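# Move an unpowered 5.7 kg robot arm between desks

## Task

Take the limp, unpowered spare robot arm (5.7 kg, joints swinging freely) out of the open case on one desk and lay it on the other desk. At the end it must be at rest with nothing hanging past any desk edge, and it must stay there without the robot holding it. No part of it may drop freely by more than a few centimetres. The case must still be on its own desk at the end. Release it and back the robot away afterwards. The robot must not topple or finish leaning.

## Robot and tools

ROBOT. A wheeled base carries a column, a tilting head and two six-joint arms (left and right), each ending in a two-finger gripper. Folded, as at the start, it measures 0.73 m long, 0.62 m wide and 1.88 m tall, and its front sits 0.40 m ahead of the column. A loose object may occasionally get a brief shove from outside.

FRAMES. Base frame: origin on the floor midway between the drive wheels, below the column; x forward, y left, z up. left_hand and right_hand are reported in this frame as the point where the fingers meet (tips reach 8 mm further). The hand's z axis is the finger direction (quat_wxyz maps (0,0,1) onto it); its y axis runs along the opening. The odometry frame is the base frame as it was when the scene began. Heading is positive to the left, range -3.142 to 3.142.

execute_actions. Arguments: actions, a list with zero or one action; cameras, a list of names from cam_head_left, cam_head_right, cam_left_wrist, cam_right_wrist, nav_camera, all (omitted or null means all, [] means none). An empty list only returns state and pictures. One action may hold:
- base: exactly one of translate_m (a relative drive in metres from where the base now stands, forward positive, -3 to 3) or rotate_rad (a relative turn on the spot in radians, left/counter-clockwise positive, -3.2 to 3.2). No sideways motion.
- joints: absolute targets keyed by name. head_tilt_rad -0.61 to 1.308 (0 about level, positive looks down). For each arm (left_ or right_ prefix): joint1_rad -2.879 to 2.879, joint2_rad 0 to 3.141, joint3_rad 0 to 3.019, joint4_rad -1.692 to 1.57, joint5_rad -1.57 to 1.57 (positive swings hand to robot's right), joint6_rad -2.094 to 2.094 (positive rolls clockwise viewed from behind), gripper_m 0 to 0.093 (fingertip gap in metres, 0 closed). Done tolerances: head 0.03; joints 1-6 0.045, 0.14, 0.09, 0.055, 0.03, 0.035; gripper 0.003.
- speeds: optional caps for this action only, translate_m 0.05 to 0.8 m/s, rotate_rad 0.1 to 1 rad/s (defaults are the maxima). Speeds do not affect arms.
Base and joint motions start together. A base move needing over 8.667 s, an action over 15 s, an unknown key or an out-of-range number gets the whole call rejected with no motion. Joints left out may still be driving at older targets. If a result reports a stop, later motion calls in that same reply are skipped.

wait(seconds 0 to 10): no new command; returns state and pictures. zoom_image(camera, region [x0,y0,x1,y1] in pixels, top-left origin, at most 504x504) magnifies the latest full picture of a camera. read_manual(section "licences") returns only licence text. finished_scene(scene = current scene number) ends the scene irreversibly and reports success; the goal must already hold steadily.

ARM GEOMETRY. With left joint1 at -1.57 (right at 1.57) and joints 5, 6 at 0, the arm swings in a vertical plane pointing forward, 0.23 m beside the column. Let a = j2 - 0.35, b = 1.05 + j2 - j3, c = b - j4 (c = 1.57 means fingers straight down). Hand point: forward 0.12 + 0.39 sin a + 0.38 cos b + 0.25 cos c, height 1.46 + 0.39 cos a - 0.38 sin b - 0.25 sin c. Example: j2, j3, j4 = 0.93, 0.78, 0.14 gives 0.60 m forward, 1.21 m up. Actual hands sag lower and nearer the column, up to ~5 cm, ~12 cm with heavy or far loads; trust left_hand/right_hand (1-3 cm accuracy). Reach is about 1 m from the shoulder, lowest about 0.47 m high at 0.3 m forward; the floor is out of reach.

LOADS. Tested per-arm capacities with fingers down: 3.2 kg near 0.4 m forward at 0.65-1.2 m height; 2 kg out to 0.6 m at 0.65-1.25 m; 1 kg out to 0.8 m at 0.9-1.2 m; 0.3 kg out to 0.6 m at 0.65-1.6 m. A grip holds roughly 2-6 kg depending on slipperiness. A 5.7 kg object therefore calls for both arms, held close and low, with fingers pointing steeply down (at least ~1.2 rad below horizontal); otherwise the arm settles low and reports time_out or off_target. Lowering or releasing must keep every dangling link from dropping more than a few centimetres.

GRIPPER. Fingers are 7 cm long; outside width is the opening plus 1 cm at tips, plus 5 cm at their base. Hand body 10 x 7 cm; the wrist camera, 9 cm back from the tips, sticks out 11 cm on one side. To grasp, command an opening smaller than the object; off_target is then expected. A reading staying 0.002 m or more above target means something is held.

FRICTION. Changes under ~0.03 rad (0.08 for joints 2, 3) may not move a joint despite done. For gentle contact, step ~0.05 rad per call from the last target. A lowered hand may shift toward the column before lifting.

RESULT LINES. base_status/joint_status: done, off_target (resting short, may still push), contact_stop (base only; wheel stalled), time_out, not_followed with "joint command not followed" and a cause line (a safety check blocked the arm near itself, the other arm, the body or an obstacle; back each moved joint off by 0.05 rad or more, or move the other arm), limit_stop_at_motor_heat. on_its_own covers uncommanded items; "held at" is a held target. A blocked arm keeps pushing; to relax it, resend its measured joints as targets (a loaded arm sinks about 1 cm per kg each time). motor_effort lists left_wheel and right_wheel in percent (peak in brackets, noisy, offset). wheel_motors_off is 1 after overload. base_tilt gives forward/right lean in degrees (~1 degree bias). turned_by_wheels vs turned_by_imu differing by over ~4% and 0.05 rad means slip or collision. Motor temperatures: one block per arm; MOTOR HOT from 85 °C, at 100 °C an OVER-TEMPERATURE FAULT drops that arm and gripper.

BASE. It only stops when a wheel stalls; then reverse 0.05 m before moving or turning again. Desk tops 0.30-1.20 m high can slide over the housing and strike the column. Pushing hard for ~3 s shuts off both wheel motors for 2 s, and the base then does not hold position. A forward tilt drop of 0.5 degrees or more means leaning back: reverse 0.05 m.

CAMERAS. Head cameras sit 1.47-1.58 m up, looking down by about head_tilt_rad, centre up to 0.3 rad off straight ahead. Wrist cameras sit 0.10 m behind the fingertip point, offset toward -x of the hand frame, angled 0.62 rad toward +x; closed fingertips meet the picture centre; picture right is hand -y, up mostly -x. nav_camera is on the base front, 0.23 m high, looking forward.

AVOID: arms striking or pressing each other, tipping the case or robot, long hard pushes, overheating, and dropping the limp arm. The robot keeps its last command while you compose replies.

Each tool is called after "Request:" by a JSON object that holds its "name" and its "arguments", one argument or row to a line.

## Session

Request:
{"name": "execute_actions", "arguments": {
  "actions": [
    {"joints":{"head_tilt_rad":0.6}}
  ]
}}

Scene clock: 0.73 s.
Motor temperatures (°C, as the motors report them): left_arm=[23 24 23 21 23 21] | right_arm=[22 24 22 23 23 24]
base_odometry: x=+0.000 y=+0.000 heading=+0.000 (m, m, rad; odometry frame)
turned_by_wheels: +0.000 (rad since the last result)
turned_by_imu: +0.000 (rad since the last result)
base_tilt: forward=+0.1 right=-0.3 (deg)
base_status: not commanded
joint_positions: head_tilt_rad=+0.618 left_joint1_rad=-1.585 left_joint2_rad=+0.890 left_joint3_rad=+0.393 left_joint4_rad=-0.912 left_joint5_rad=+0.000 left_joint6_rad=-0.078 left_gripper_m=+0.094 right_joint1_rad=+1.581 right_joint2_rad=+0.888 right_joint3_rad=+0.390 right_joint4_rad=-0.941 right_joint5_rad=-0.010 right_joint6_rad=-0.055 right_gripper_m=+0.094
joint_status: all done
wheel_motors_off: 0
motor_effort: left_wheel=+1(1) right_wheel=+1(1) (%)
left_hand: x=+0.1427 y=+0.2216 z=+1.2483 quat_wxyz=(+0.428, +0.029, -0.903, -0.013) (m; base frame)
right_hand: x=+0.1372 y=-0.2216 z=+1.2544 quat_wxyz=(+0.442, +0.027, -0.897, -0.019) (m; base frame)
pictures: cam_head_left, cam_head_right, cam_left_wrist, cam_right_wrist, nav_camera
Images, in order (width x height): cam_head_left 504x504, cam_head_right 504x504, cam_left_wrist 616x616, cam_right_wrist 616x616, nav_camera 504x504.

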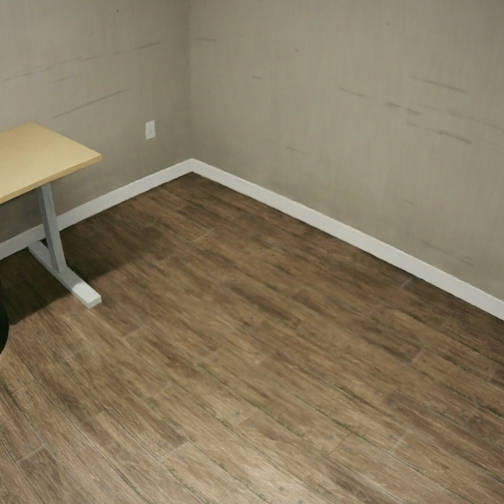

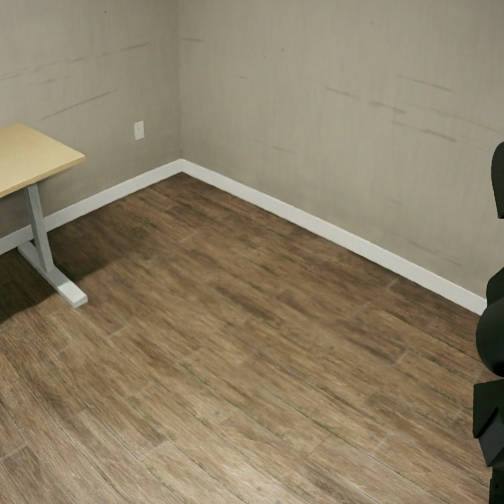

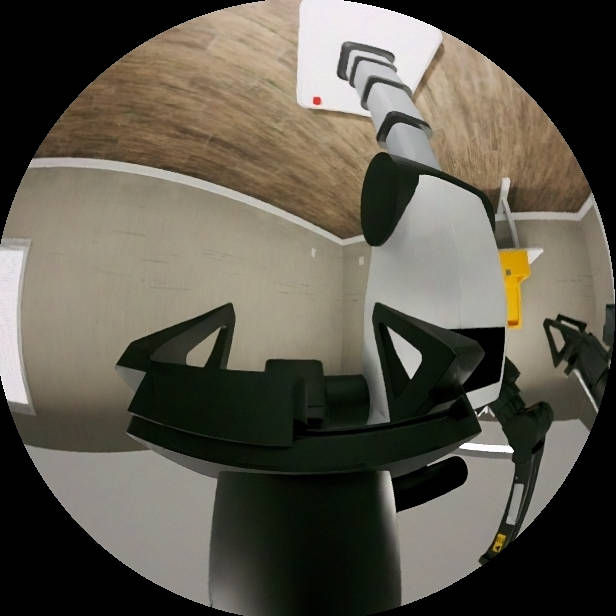

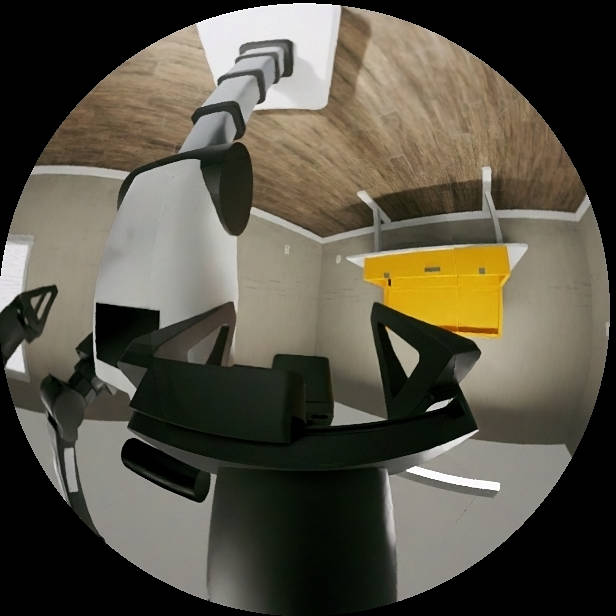

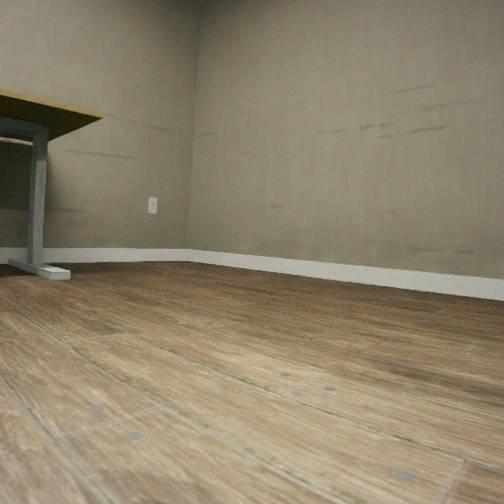

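Request:
{"name": "execute_actions", "arguments": {
  "actions": [
    {"base":{"rotate_rad":-2.3},"joints":{"head_tilt_rad":0.7,"left_joint2_rad":1.1,"left_joint3_rad":0.8,"left_joint4_rad":-0.22,"left_joint6_rad":1.57,"right_joint2_rad":1.1,"right_joint3_rad":0.8,"right_joint4_rad":-0.22,"right_joint6_rad":-1.6}}
  ],
  "cameras": ["cam_head_left","cam_head_right","nav_camera"]
}}

Scene clock: 7.20 s.
Motor temperatures (°C, as the motors report them): left_arm=[23 24 23 21 23 21] | right_arm=[22 24 22 23 23 24]
base_odometry: x=+0.000 y=+0.000 heading=-2.299 (m, m, rad; odometry frame)
turned_by_wheels: -2.299 (rad since the last result)
turned_by_imu: -2.324 (rad since the last result)
base_tilt: forward=+0.1 right=-0.3 (deg)
base_status: done
joint_positions: head_tilt_rad=+0.703 left_joint1_rad=-1.584 left_joint2_rad=+1.104 left_joint3_rad=+0.803 left_joint4_rad=-0.232 left_joint5_rad=+0.000 left_joint6_rad=+1.559 left_gripper_m=+0.094 right_joint1_rad=+1.581 right_joint2_rad=+1.097 right_joint3_rad=+0.800 right_joint4_rad=-0.228 right_joint5_rad=-0.010 right_joint6_rad=-1.592 right_gripper_m=+0.094
joint_status: all done
wheel_motors_off: 0
motor_effort: left_wheel=+3(35) right_wheel=-4(41) (%)
left_hand: x=+0.4701 y=+0.2180 z=+1.1172 quat_wxyz=(+0.000, -0.705, -0.709, +0.007) (m; base frame)
right_hand: x=+0.4720 y=-0.2187 z=+1.1195 quat_wxyz=(-0.006, +0.716, -0.698, -0.007) (m; base frame)
pictures: cam_head_left, cam_head_right, nav_camera
Images, in order (width x height): cam_head_left 504x504, cam_head_right 504x504, nav_camera 504x504.

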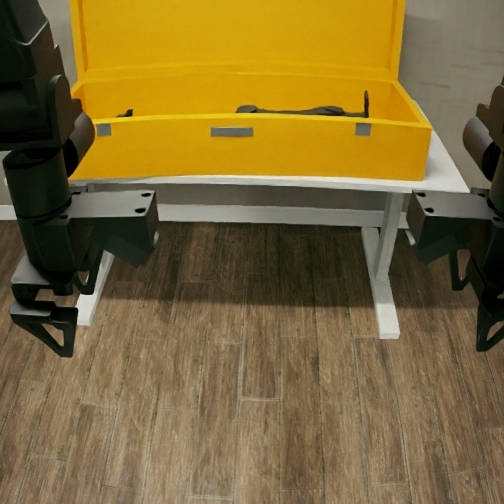

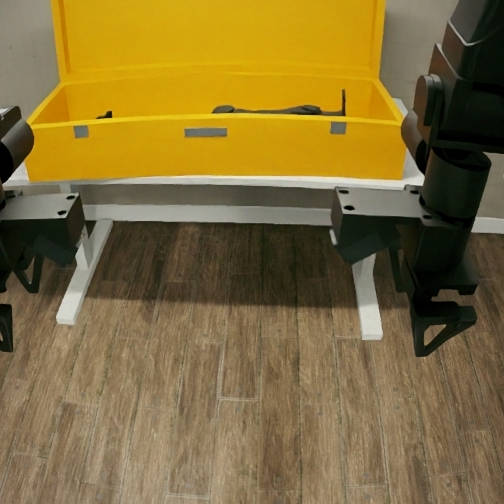

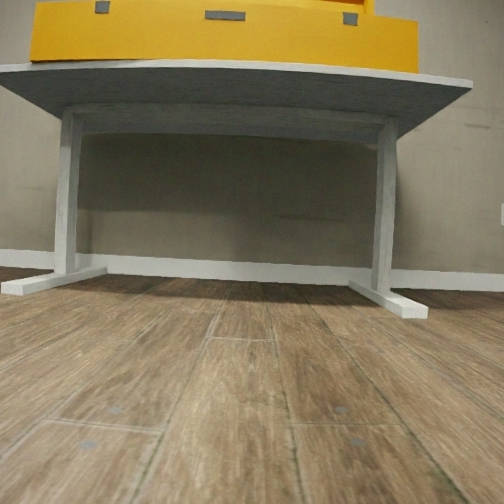

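Request:
{"name": "execute_actions", "arguments": {
  "actions": [
    {"base":{"translate_m":1.0},"speeds":{"translate_m":0.4},"joints":{"head_tilt_rad":1.1}}
  ]
}}

Scene clock: 12.83 s.
Motor temperatures (°C, as the motors report them): left_arm=[23 25 23 21 23 21] | right_arm=[22 24 22 23 23 24]
base_odometry: x=-0.666 y=-0.746 heading=-2.300 (m, m, rad; odometry frame)
turned_by_wheels: -0.001 (rad since the last result)
turned_by_imu: +0.002 (rad since the last result)
base_tilt: forward=+0.1 right=-0.3 (deg)
base_status: done
joint_positions: head_tilt_rad=+1.100 left_joint1_rad=-1.584 left_joint2_rad=+1.104 left_joint3_rad=+0.798 left_joint4_rad=-0.232 left_joint5_rad=+0.000 left_joint6_rad=+1.559 left_gripper_m=+0.094 right_joint1_rad=+1.581 right_joint2_rad=+1.098 right_joint3_rad=+0.797 right_joint4_rad=-0.228 right_joint5_rad=-0.010 right_joint6_rad=-1.592 right_gripper_m=+0.094
joint_status: all done
wheel_motors_off: 0
motor_effort: left_wheel=-1(45) right_wheel=+0(55) (%)
left_hand: x=+0.4670 y=+0.2180 z=+1.1168 quat_wxyz=(+0.001, -0.705, -0.709, +0.009) (m; base frame)
right_hand: x=+0.4698 y=-0.2187 z=+1.1189 quat_wxyz=(-0.005, +0.716, -0.698, -0.008) (m; base frame)
pictures: cam_head_left, cam_head_right, cam_left_wrist, cam_right_wrist, nav_camera
Images, in order (width x height): cam_head_left 504x504, cam_head_right 504x504, cam_left_wrist 616x616, cam_right_wrist 616x616, nav_camera 504x504.

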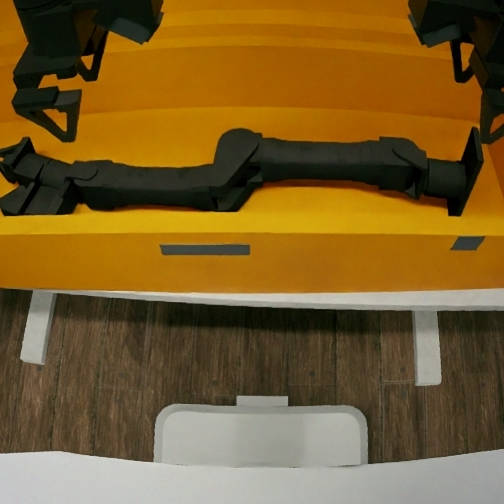

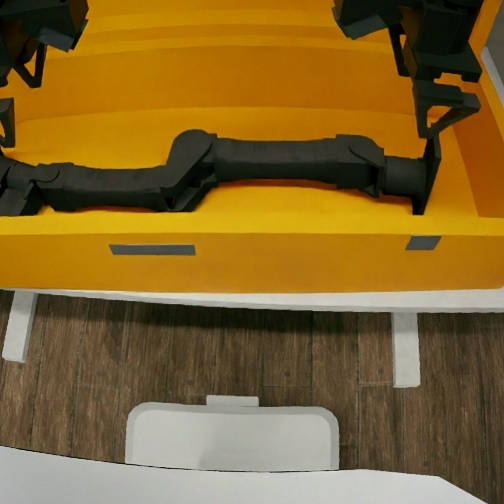

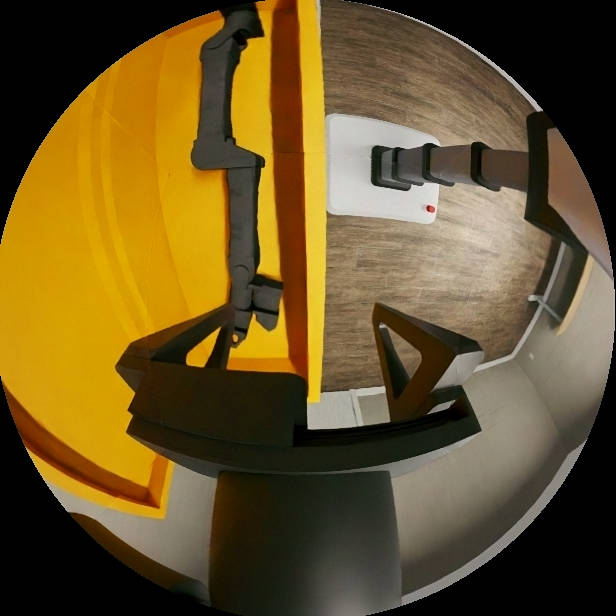

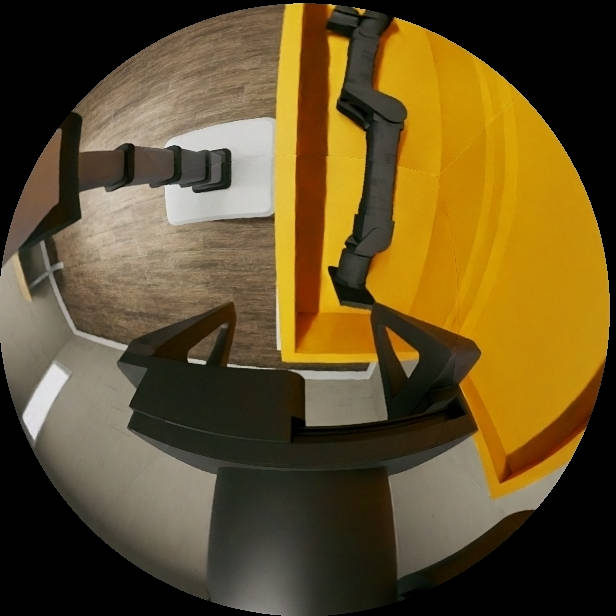

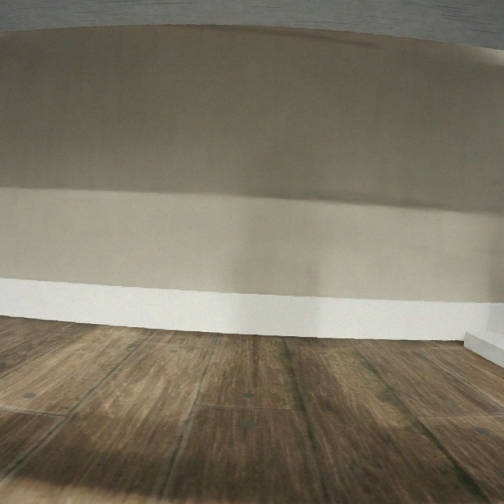

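Request:
{"name": "execute_actions", "arguments": {
  "actions": [
    {"base":{"translate_m":0.11},"speeds":{"translate_m":0.1},"joints":{"left_joint1_rad":-1.64,"left_joint5_rad":-0.05,"right_joint1_rad":1.71,"right_joint5_rad":0.12,"left_joint2_rad":1.7,"left_joint3_rad":1.05,"left_joint4_rad":0.13,"right_joint2_rad":1.7,"right_joint3_rad":1.15,"right_joint4_rad":0.03}}
  ],
  "cameras": ["cam_head_left","cam_left_wrist","cam_right_wrist"]
}}

Scene clock: 19.27 s.
Motor temperatures (°C, as the motors report them): left_arm=[23 25 23 21 23 21] | right_arm=[22 25 22 23 23 24]
base_odometry: x=-0.739 y=-0.828 heading=-2.300 (m, m, rad; odometry frame)
turned_by_wheels: +0.000 (rad since the last result)
turned_by_imu: +0.001 (rad since the last result)
base_tilt: forward=+0.1 right=-0.3 (deg)
base_status: done
joint_positions: head_tilt_rad=+1.100 left_joint1_rad=-1.645 left_joint2_rad=+1.717 left_joint3_rad=+1.054 left_joint4_rad=+0.130 left_joint5_rad=-0.048 left_joint6_rad=+1.561 left_gripper_m=+0.094 right_joint1_rad=+1.718 right_joint2_rad=+1.695 right_joint3_rad=+1.154 right_joint4_rad=+0.032 right_joint5_rad=+0.117 right_joint6_rad=-1.593 right_gripper_m=+0.094
joint_status: all done
wheel_motors_off: 0
motor_effort: left_wheel=+0(29) right_wheel=+0(40) (%)
left_hand: x=+0.4448 y=+0.1842 z=+0.9098 quat_wxyz=(-0.002, -0.717, -0.697, +0.009) (m; base frame)
right_hand: x=+0.4939 y=-0.1460 z=+0.9181 quat_wxyz=(-0.011, +0.740, -0.673, +0.003) (m; base frame)
pictures: cam_head_left, cam_left_wrist, cam_right_wrist
Images, in order (width x height): cam_head_left 504x504, cam_left_wrist 616x616, cam_right_wrist 616x616.

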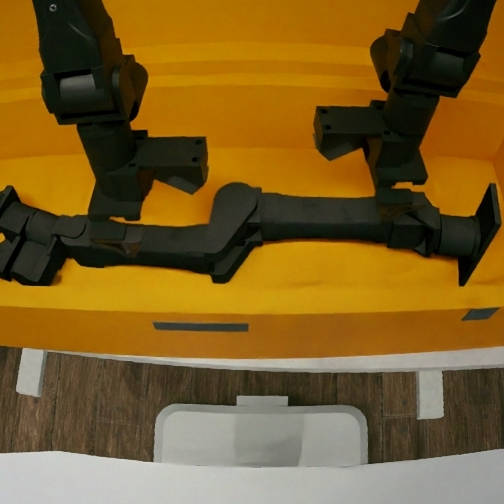

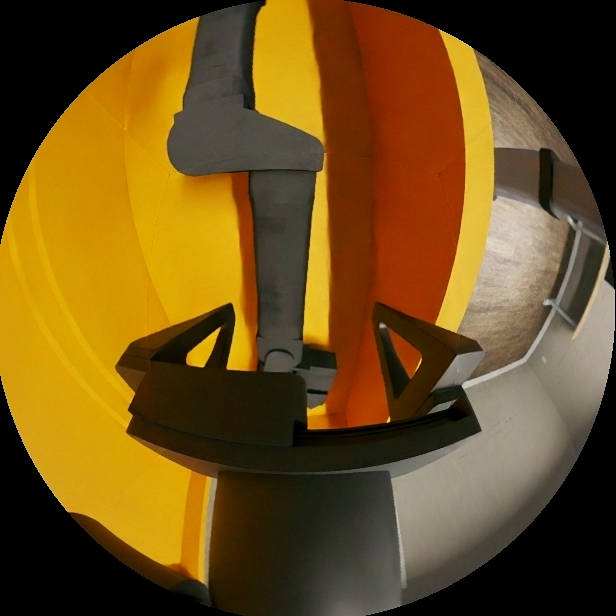

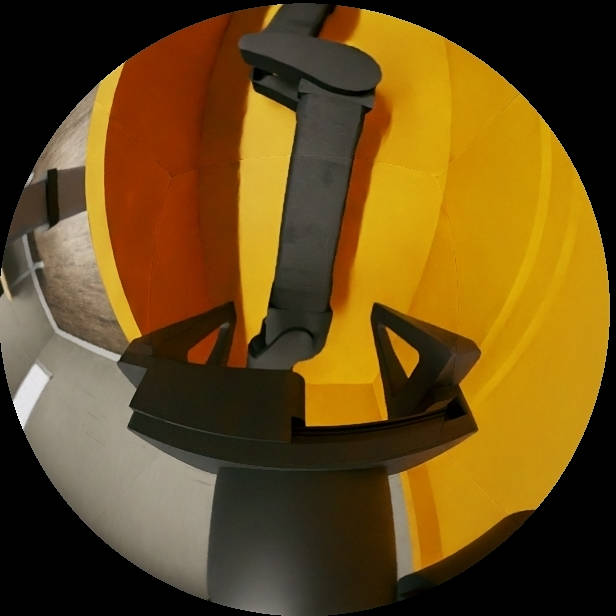

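Request:
{"name": "execute_actions", "arguments": {
  "actions": [
    {"joints":{"left_joint1_rad":-1.69,"left_joint5_rad":-0.09,"right_joint1_rad":1.78,"right_joint5_rad":0.18,"left_joint2_rad":1.84,"left_joint3_rad":1.2,"left_joint4_rad":0.12,"right_joint2_rad":1.84,"right_joint3_rad":1.24,"right_joint4_rad":0.08,"right_joint6_rad":-1.72}}
  ],
  "cameras": ["cam_head_left","cam_left_wrist","cam_right_wrist"]
}}

Scene clock: 23.20 s.
Motor temperatures (°C, as the motors report them): left_arm=[23 25 23 21 23 21] | right_arm=[22 25 22 23 23 24]
base_odometry: x=-0.739 y=-0.828 heading=-2.300 (m, m, rad; odometry frame)
turned_by_wheels: +0.000 (rad since the last result)
turned_by_imu: +0.001 (rad since the last result)
base_tilt: forward=+0.1 right=-0.3 (deg)
base_status: not commanded
joint_positions: head_tilt_rad=+1.100 left_joint1_rad=-1.695 left_joint2_rad=+1.822 left_joint3_rad=+1.201 left_joint4_rad=+0.128 left_joint5_rad=-0.089 left_joint6_rad=+1.561 left_gripper_m=+0.094 right_joint1_rad=+1.788 right_joint2_rad=+1.850 right_joint3_rad=+1.238 right_joint4_rad=+0.076 right_joint5_rad=+0.177 right_joint6_rad=-1.713 right_gripper_m=+0.094
joint_status: all done
wheel_motors_off: 0
motor_effort: left_wheel=+0(2) right_wheel=+0(1) (%)
left_hand: x=+0.4755 y=+0.1520 z=+0.8706 quat_wxyz=(-0.019, -0.724, -0.690, -0.005) (m; base frame)
right_hand: x=+0.4658 y=-0.1013 z=+0.8670 quat_wxyz=(-0.003, +0.790, -0.612, -0.004) (m; base frame)
pictures: cam_head_left, cam_left_wrist, cam_right_wrist
Images, in order (width x height): cam_head_left 504x504, cam_left_wrist 616x616, cam_right_wrist 616x616.

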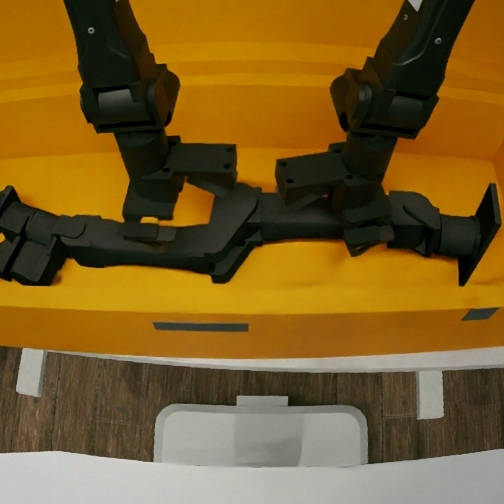

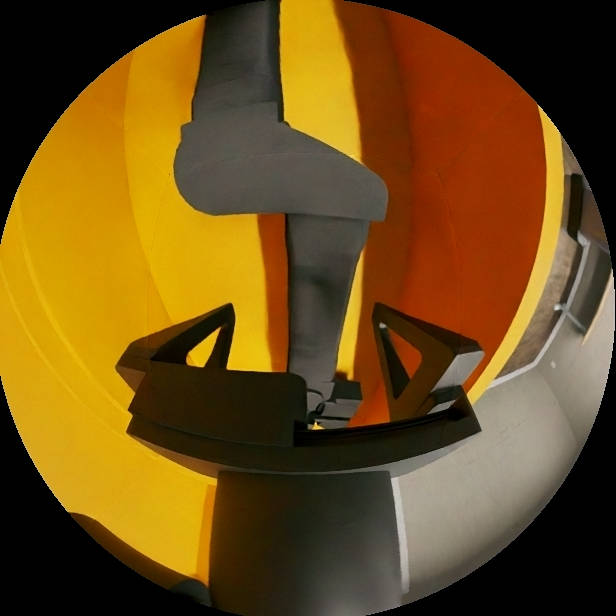

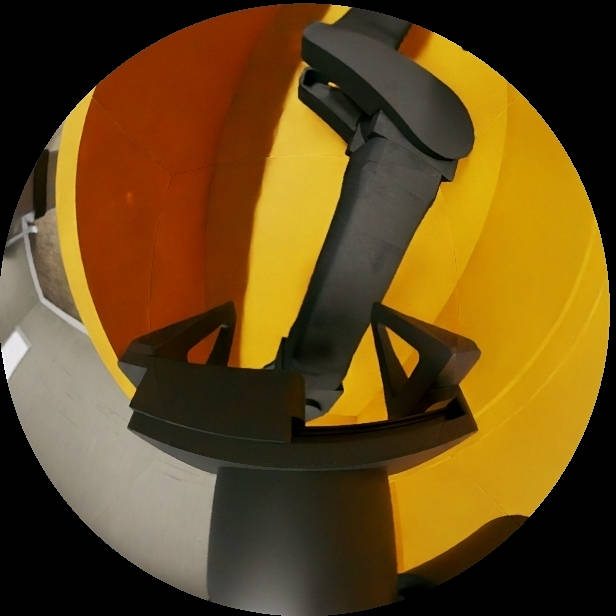

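Request:
{"name": "execute_actions", "arguments": {
  "actions": [
    {"joints":{"left_joint1_rad":-1.65,"left_joint5_rad":-0.04,"left_joint3_rad":1.17,"left_joint4_rad":0.15,"right_joint6_rad":-1.42,"right_joint3_rad":1.27}}
  ],
  "cameras": ["cam_left_wrist","cam_right_wrist"]
}}

Request:
{"name": "execute_actions", "arguments": {
  "actions": [
    {"joints":{"left_joint2_rad":1.97,"left_joint3_rad":1.27,"left_joint4_rad":0.17,"right_joint2_rad":1.99,"right_joint3_rad":1.39,"right_joint4_rad":0.09}}
  ],
  "cameras": ["cam_head_left","cam_left_wrist","cam_right_wrist"]
}}

Scene clock: 27.87 s.
Motor temperatures (°C, as the motors report them): left_arm=[23 25 23 21 23 21] | right_arm=[22 25 22 23 23 24]
base_odometry: x=-0.739 y=-0.828 heading=-2.300 (m, m, rad; odometry frame)
turned_by_wheels: +0.000 (rad since the last result)
turned_by_imu: +0.001 (rad since the last result)
base_tilt: forward=+0.1 right=-0.3 (deg)
base_status: not commanded
joint_positions: head_tilt_rad=+1.100 left_joint1_rad=-1.645 left_joint2_rad=+1.822 left_joint3_rad=+1.172 left_joint4_rad=+0.140 left_joint5_rad=-0.042 left_joint6_rad=+1.561 left_gripper_m=+0.094 right_joint1_rad=+1.788 right_joint2_rad=+1.846 right_joint3_rad=+1.273 right_joint4_rad=+0.076 right_joint5_rad=+0.177 right_joint6_rad=-1.427 right_gripper_m=+0.094
joint_status: all done
wheel_motors_off: 0
motor_effort: left_wheel=+0(1) right_wheel=+1(1) (%)
left_hand: x=+0.4618 y=+0.1801 z=+0.8693 quat_wxyz=(-0.013, -0.716, -0.698, +0.003) (m; base frame)
right_hand: x=+0.4896 y=-0.0989 z=+0.8678 quat_wxyz=(-0.017, +0.693, -0.721, +0.007) (m; base frame)
pictures: cam_left_wrist, cam_right_wrist
Images, in order (width x height): cam_left_wrist 616x616, cam_right_wrist 616x616.

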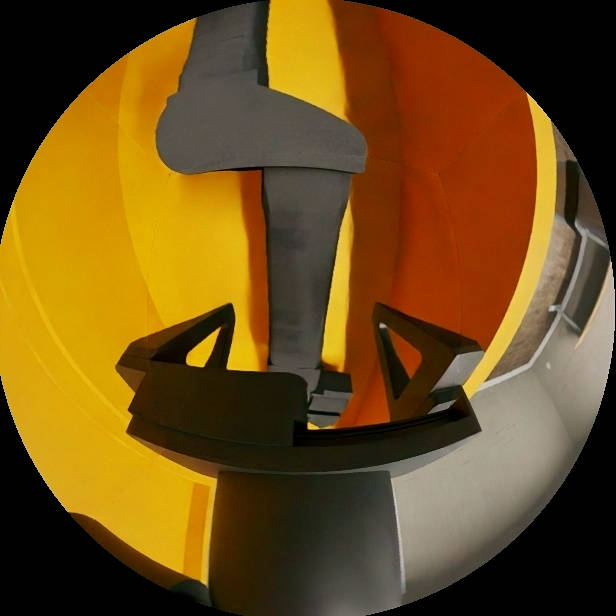

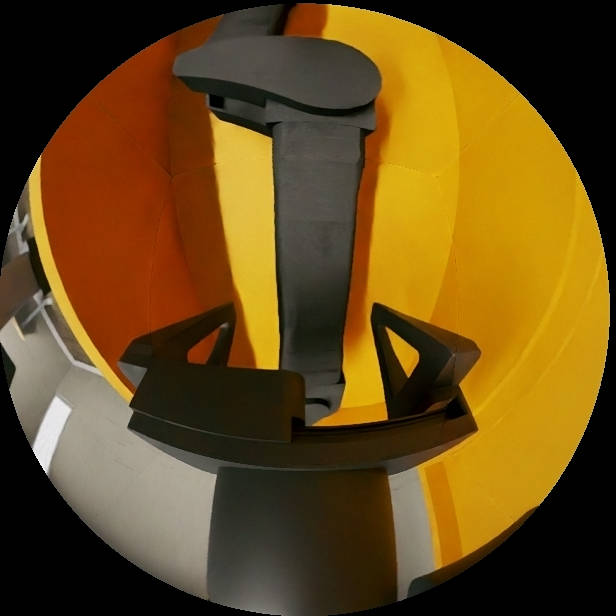

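Scene clock: 28.90 s.
Motor temperatures (°C, as the motors report them): left_arm=[23 25 23 21 23 21] | right_arm=[22 25 22 23 23 24]
base_odometry: x=-0.739 y=-0.828 heading=-2.300 (m, m, rad; odometry frame)
turned_by_wheels: +0.000 (rad since the last result)
turned_by_imu: +0.000 (rad since the last result)
base_tilt: forward=+0.0 right=-0.3 (deg)
base_status: not commanded
joint_positions: head_tilt_rad=+1.100 left_joint1_rad=-1.645 left_joint2_rad=+1.961 left_joint3_rad=+1.272 left_joint4_rad=+0.166 left_joint5_rad=-0.042 left_joint6_rad=+1.561 left_gripper_m=+0.094 right_joint1_rad=+1.788 right_joint2_rad=+1.989 right_joint3_rad=+1.392 right_joint4_rad=+0.090 right_joint5_rad=+0.178 right_joint6_rad=-1.426 right_gripper_m=+0.094
joint_status: all done
wheel_motors_off: 0
motor_effort: left_wheel=-1(2) right_wheel=+2(3) (%)
left_hand: x=+0.4451 y=+0.1775 z=+0.8182 quat_wxyz=(-0.008, -0.717, -0.697, +0.007) (m; base frame)
right_hand: x=+0.4779 y=-0.0900 z=+0.8141 quat_wxyz=(-0.014, +0.693, -0.721, +0.004) (m; base frame)
pictures: cam_head_left, cam_left_wrist, cam_right_wrist
Images, in order (width x height): cam_head_left 504x504, cam_left_wrist 616x616, cam_right_wrist 616x616.

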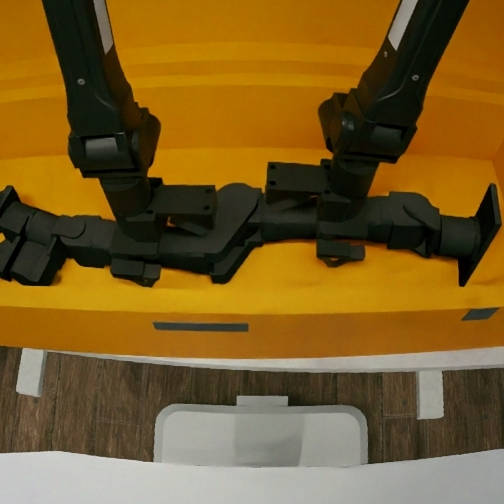

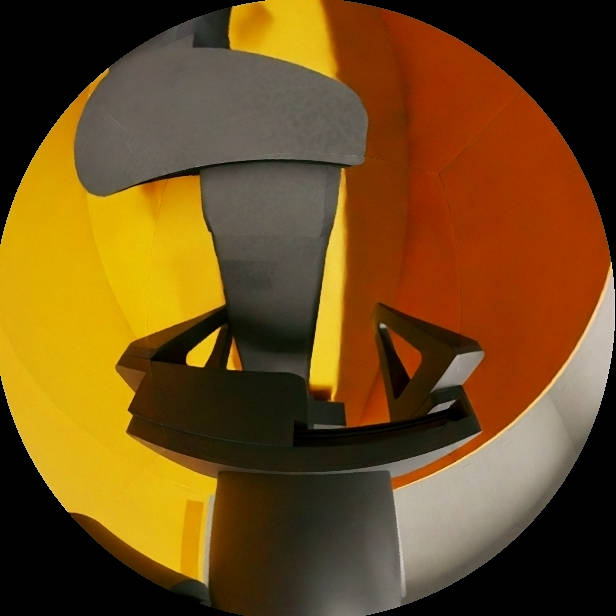

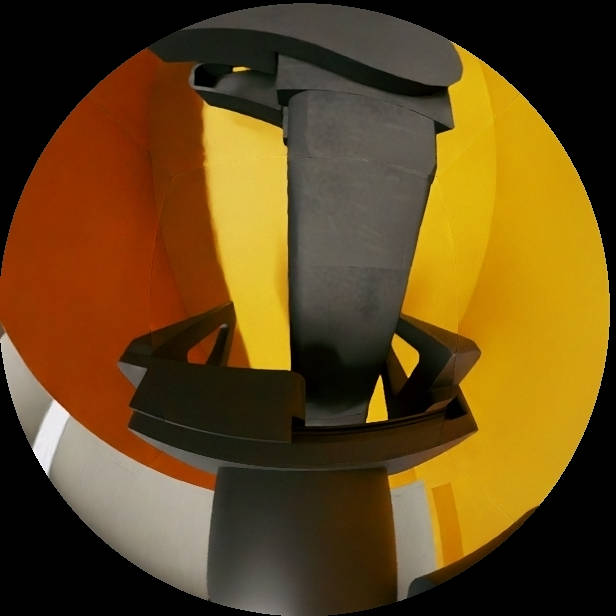

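Request:
{"name": "execute_actions", "arguments": {
  "actions": [
    {"joints":{"left_joint2_rad":2.05,"left_joint3_rad":1.36,"left_joint4_rad":0.15,"right_joint1_rad":1.74,"right_joint5_rad":0.14,"right_joint2_rad":2.08,"right_joint3_rad":1.49,"right_joint4_rad":0.09}}
  ],
  "cameras": []
}}

Request:
{"name": "execute_actions", "arguments": {
  "actions": [
    {"joints":{"left_gripper_m":0,"right_gripper_m":0}}
  ],
  "cameras": ["cam_head_left"]
}}

Scene clock: 32.67 s.
Motor temperatures (°C, as the motors report them): left_arm=[23 25 23 21 23 21] | right_arm=[22 25 22 23 23 24]
base_odometry: x=-0.739 y=-0.828 heading=-2.300 (m, m, rad; odometry frame)
turned_by_wheels: +0.000 (rad since the last result)
turned_by_imu: +0.001 (rad since the last result)
base_tilt: forward=+0.1 right=-0.3 (deg)
base_status: not commanded
joint_positions: head_tilt_rad=+1.100 left_joint1_rad=-1.645 left_joint2_rad=+2.032 left_joint3_rad=+1.364 left_joint4_rad=+0.159 left_joint5_rad=-0.042 left_joint6_rad=+1.561 left_gripper_m=+0.094 right_joint1_rad=+1.761 right_joint2_rad=+2.035 right_joint3_rad=+1.473 right_joint4_rad=+0.090 right_joint5_rad=+0.145 right_joint6_rad=-1.421 right_gripper_m=+0.094
joint_status: all done
wheel_motors_off: 0
motor_effort: left_wheel=+0(4) right_wheel=+2(3) (%)
left_hand: x=+0.4540 y=+0.1750 z=+0.7899 quat_wxyz=(-0.013, -0.716, -0.697, +0.003) (m; base frame)
right_hand: x=+0.4988 y=-0.0997 z=+0.7935 quat_wxyz=(-0.029, +0.684, -0.728, +0.010) (m; base frame)
pictures: none
No camera images: the call's "cameras" was empty. Leave "cameras" out to get every camera's image.

Scene clock: 33.40 s.
Motor temperatures (°C, as the motors report them): left_arm=[23 25 23 21 23 21] | right_arm=[22 25 22 23 23 24]
base_odometry: x=-0.739 y=-0.828 heading=-2.300 (m, m, rad; odometry frame)
turned_by_wheels: +0.000 (rad since the last result)
turned_by_imu: +0.000 (rad since the last result)
base_tilt: forward=+0.0 right=-0.2 (deg)
base_status: not commanded
joint_positions: head_tilt_rad=+1.100 left_joint1_rad=-1.645 left_joint2_rad=+2.032 left_joint3_rad=+1.379 left_joint4_rad=+0.159 left_joint5_rad=-0.043 left_joint6_rad=+1.580 left_gripper_m=+0.054 right_joint1_rad=+1.765 right_joint2_rad=+2.035 right_joint3_rad=+1.475 right_joint4_rad=+0.083 right_joint5_rad=+0.153 right_joint6_rad=-1.435 right_gripper_m=+0.052
joint_status: left_gripper_m off_target (ended at +0.054, target +0.000); right_gripper_m off_target (ended at +0.052, target +0.000)
wheel_motors_off: 0
motor_effort: left_wheel=-1(2) right_wheel=+1(4) (%)
left_hand: x=+0.4635 y=+0.1748 z=+0.7891 quat_wxyz=(-0.019, -0.722, -0.691, -0.003) (m; base frame)
right_hand: x=+0.4984 y=-0.0985 z=+0.7939 quat_wxyz=(-0.026, +0.690, -0.723, +0.011) (m; base frame)
pictures: cam_head_left
Images, in order (width x height): cam_head_left 504x504.

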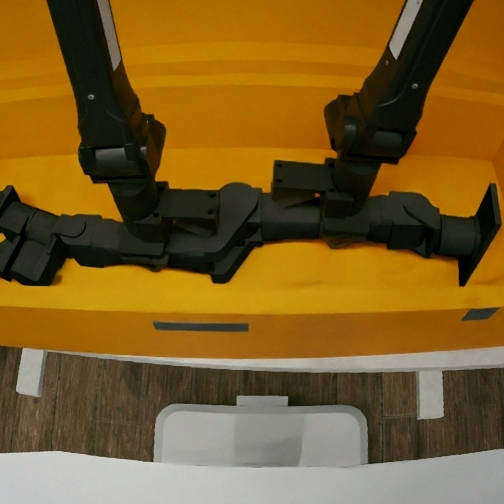

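Request:
{"name": "execute_actions", "arguments": {
  "actions": [
    {"joints":{"left_joint2_rad":1.5,"left_joint3_rad":1.0,"left_joint4_rad":-0.02,"right_joint2_rad":1.5,"right_joint3_rad":1.1,"right_joint4_rad":-0.1,"right_joint1_rad":1.76}}
  ],
  "cameras": ["cam_head_left"]
}}

Request:
{"name": "execute_actions", "arguments": {
  "actions": [
    {"joints":{"left_joint2_rad":0.85,"left_joint3_rad":0.88,"left_joint4_rad":-0.52,"right_joint2_rad":0.85,"right_joint3_rad":0.96,"right_joint4_rad":-0.6,"head_tilt_rad":0.8}}
  ],
  "cameras": ["cam_head_left","cam_head_right"]
}}

Scene clock: 39.60 s.
Motor temperatures (°C, as the motors report them): left_arm=[23 26 24 21 23 21] | right_arm=[22 25 22 23 23 24]
base_odometry: x=-0.739 y=-0.828 heading=-2.300 (m, m, rad; odometry frame)
turned_by_wheels: +0.000 (rad since the last result)
turned_by_imu: +0.001 (rad since the last result)
base_tilt: forward=+0.1 right=-0.3 (deg)
base_status: not commanded
joint_positions: head_tilt_rad=+1.100 left_joint1_rad=-1.687 left_joint2_rad=+1.613 left_joint3_rad=+1.019 left_joint4_rad=-0.006 left_joint5_rad=-0.024 left_joint6_rad=+1.572 left_gripper_m=+0.053 right_joint1_rad=+1.777 right_joint2_rad=+1.607 right_joint3_rad=+1.103 right_joint4_rad=-0.091 right_joint5_rad=+0.138 right_joint6_rad=-1.388 right_gripper_m=+0.052
joint_status: all done
wheel_motors_off: 0
motor_effort: left_wheel=-1(5) right_wheel=+1(8) (%)
left_hand: x=+0.4438 y=+0.1565 z=+0.9485 quat_wxyz=(+0.001, -0.728, -0.683, +0.053) (m; base frame)
right_hand: x=+0.4755 y=-0.1175 z=+0.9554 quat_wxyz=(+0.013, +0.682, -0.731, -0.035) (m; base frame)
pictures: cam_head_left
Images, in order (width x height): cam_head_left 504x504.

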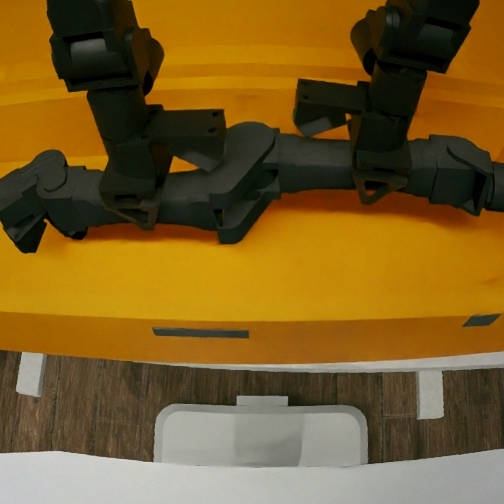

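Scene clock: 41.43 s.
Motor temperatures (°C, as the motors report them): left_arm=[23 26 24 21 24 21] | right_arm=[22 26 22 23 23 25]
base_odometry: x=-0.739 y=-0.828 heading=-2.300 (m, m, rad; odometry frame)
turned_by_wheels: +0.000 (rad since the last result)
turned_by_imu: +0.000 (rad since the last result)
base_tilt: forward=+0.0 right=-0.3 (deg)
base_status: not commanded
joint_positions: head_tilt_rad=+0.816 left_joint1_rad=-1.751 left_joint2_rad=+0.962 left_joint3_rad=+0.824 left_joint4_rad=-0.504 left_joint5_rad=+0.013 left_joint6_rad=+1.571 left_gripper_m=+0.053 right_joint1_rad=+1.824 right_joint2_rad=+1.009 right_joint3_rad=+0.912 right_joint4_rad=-0.573 right_joint5_rad=+0.123 right_joint6_rad=-1.312 right_gripper_m=+0.052
joint_status: right_joint2_rad off_target (ended at +1.009, target +0.850); the others done
wheel_motors_off: 0
motor_effort: left_wheel=-2(5) right_wheel=+1(5) (%)
left_hand: x=+0.4571 y=+0.1444 z=+1.1789 quat_wxyz=(-0.016, -0.737, -0.668, +0.099) (m; base frame)
right_hand: x=+0.4783 y=-0.1331 z=+1.1774 quat_wxyz=(+0.027, +0.666, -0.742, -0.076) (m; base frame)
pictures: cam_head_left, cam_head_right
Images, in order (width x height): cam_head_left 504x504, cam_head_right 504x504.

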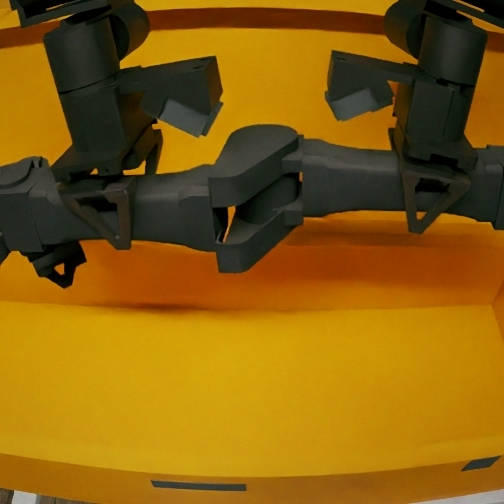

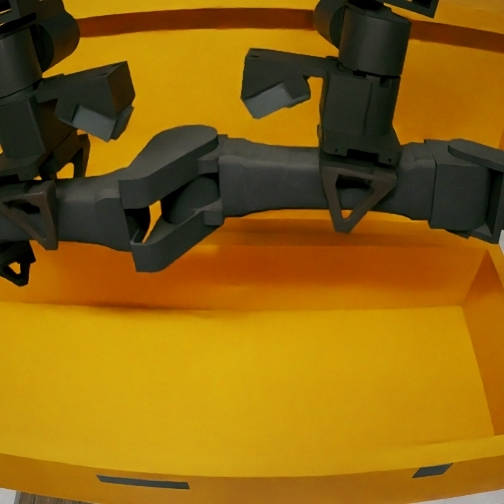

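Request:
{"name": "execute_actions", "arguments": {
  "actions": [
    {"joints":{"left_joint3_rad":0.95,"left_joint4_rad":-0.59,"right_joint3_rad":1.04,"right_joint4_rad":-0.68,"head_tilt_rad":0.7}}
  ],
  "cameras": []
}}

Request:
{"name": "execute_actions", "arguments": {
  "actions": [
    {"base":{"translate_m":-0.2},"speeds":{"translate_m":0.05}}
  ]
}}

Scene clock: 44.33 s.
Motor temperatures (°C, as the motors report them): left_arm=[23 27 24 21 25 21] | right_arm=[22 26 22 23 23 25]
base_odometry: x=-0.739 y=-0.828 heading=-2.300 (m, m, rad; odometry frame)
turned_by_wheels: +0.000 (rad since the last result)
turned_by_imu: +0.001 (rad since the last result)
base_tilt: forward=+0.1 right=-0.3 (deg)
base_status: not commanded
joint_positions: head_tilt_rad=+0.717 left_joint1_rad=-1.749 left_joint2_rad=+0.962 left_joint3_rad=+0.895 left_joint4_rad=-0.567 left_joint5_rad=+0.014 left_joint6_rad=+1.573 left_gripper_m=+0.053 right_joint1_rad=+1.824 right_joint2_rad=+1.009 right_joint3_rad=+0.986 right_joint4_rad=-0.641 right_joint5_rad=+0.128 right_joint6_rad=-1.312 right_gripper_m=+0.052
joint_status: all done
wheel_motors_off: 0
motor_effort: left_wheel=-1(2) right_wheel=+2(2) (%)
left_hand: x=+0.4838 y=+0.1443 z=+1.1898 quat_wxyz=(-0.019, -0.738, -0.668, +0.097) (m; base frame)
right_hand: x=+0.5055 y=-0.1333 z=+1.1899 quat_wxyz=(+0.026, +0.666, -0.742, -0.072) (m; base frame)
pictures: none
No camera images: the call's "cameras" was empty. Leave "cameras" out to get every camera's image.

Scene clock: 49.10 s.
Motor temperatures (°C, as the motors report them): left_arm=[23 27 25 21 26 21] | right_arm=[22 27 23 24 23 25]
base_odometry: x=-0.606 y=-0.679 heading=-2.298 (m, m, rad; odometry frame)
turned_by_wheels: +0.002 (rad since the last result)
turned_by_imu: +0.003 (rad since the last result)
base_tilt: forward=+0.1 right=-0.3 (deg)
base_status: done
joint_positions: head_tilt_rad=+0.716 left_joint1_rad=-1.748 left_joint2_rad=+0.966 left_joint3_rad=+0.896 left_joint4_rad=-0.572 left_joint5_rad=+0.015 left_joint6_rad=+1.572 left_gripper_m=+0.053 right_joint1_rad=+1.824 right_joint2_rad=+1.013 right_joint3_rad=+0.986 right_joint4_rad=-0.644 right_joint5_rad=+0.128 right_joint6_rad=-1.312 right_gripper_m=+0.052
joint_status: not commanded
wheel_motors_off: 0
motor_effort: left_wheel=+2(41) right_wheel=-2(40) (%)
left_hand: x=+0.4821 y=+0.1444 z=+1.1884 quat_wxyz=(-0.016, -0.737, -0.668, +0.099) (m; base frame)
right_hand: x=+0.5038 y=-0.1332 z=+1.1886 quat_wxyz=(+0.029, +0.666, -0.742, -0.074) (m; base frame)
pictures: cam_head_left, cam_head_right, cam_left_wrist, cam_right_wrist, nav_camera
Images, in order (width x height): cam_head_left 504x504, cam_head_right 504x504, cam_left_wrist 616x616, cam_right_wrist 616x616, nav_camera 504x504.

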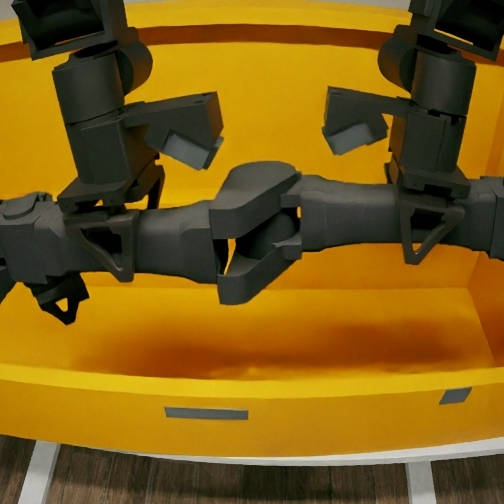

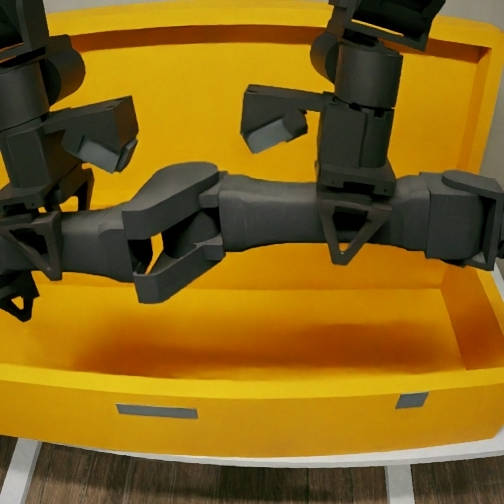

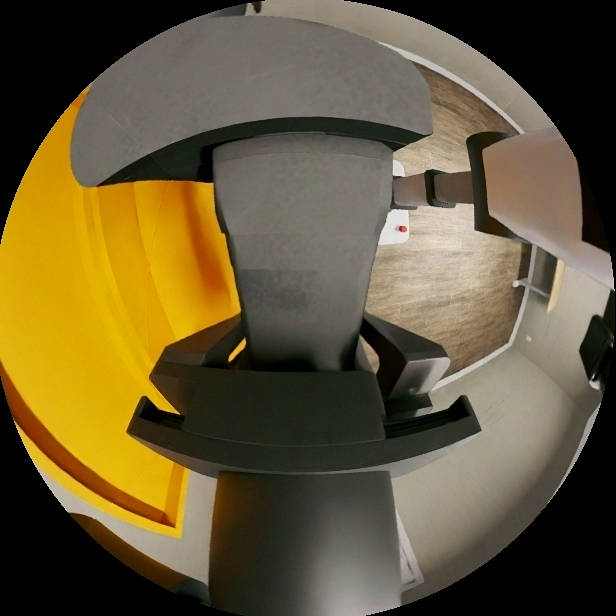

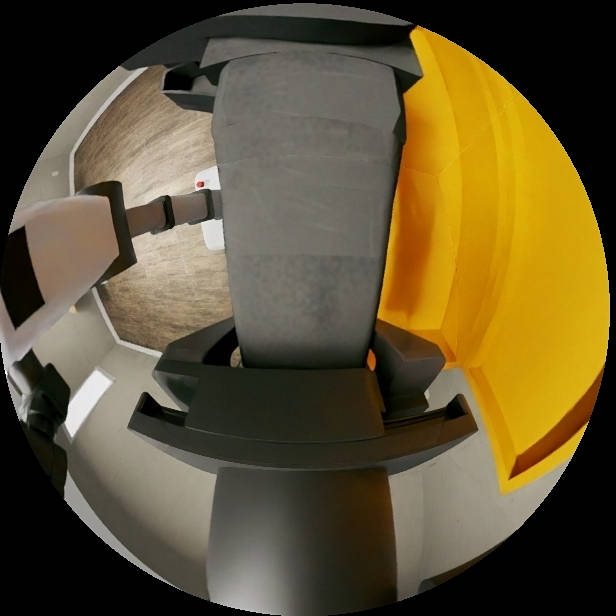

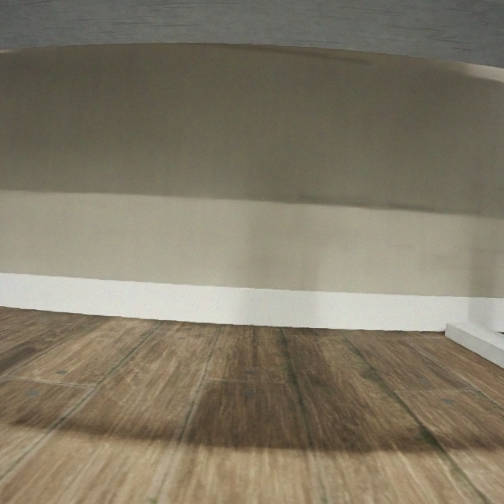

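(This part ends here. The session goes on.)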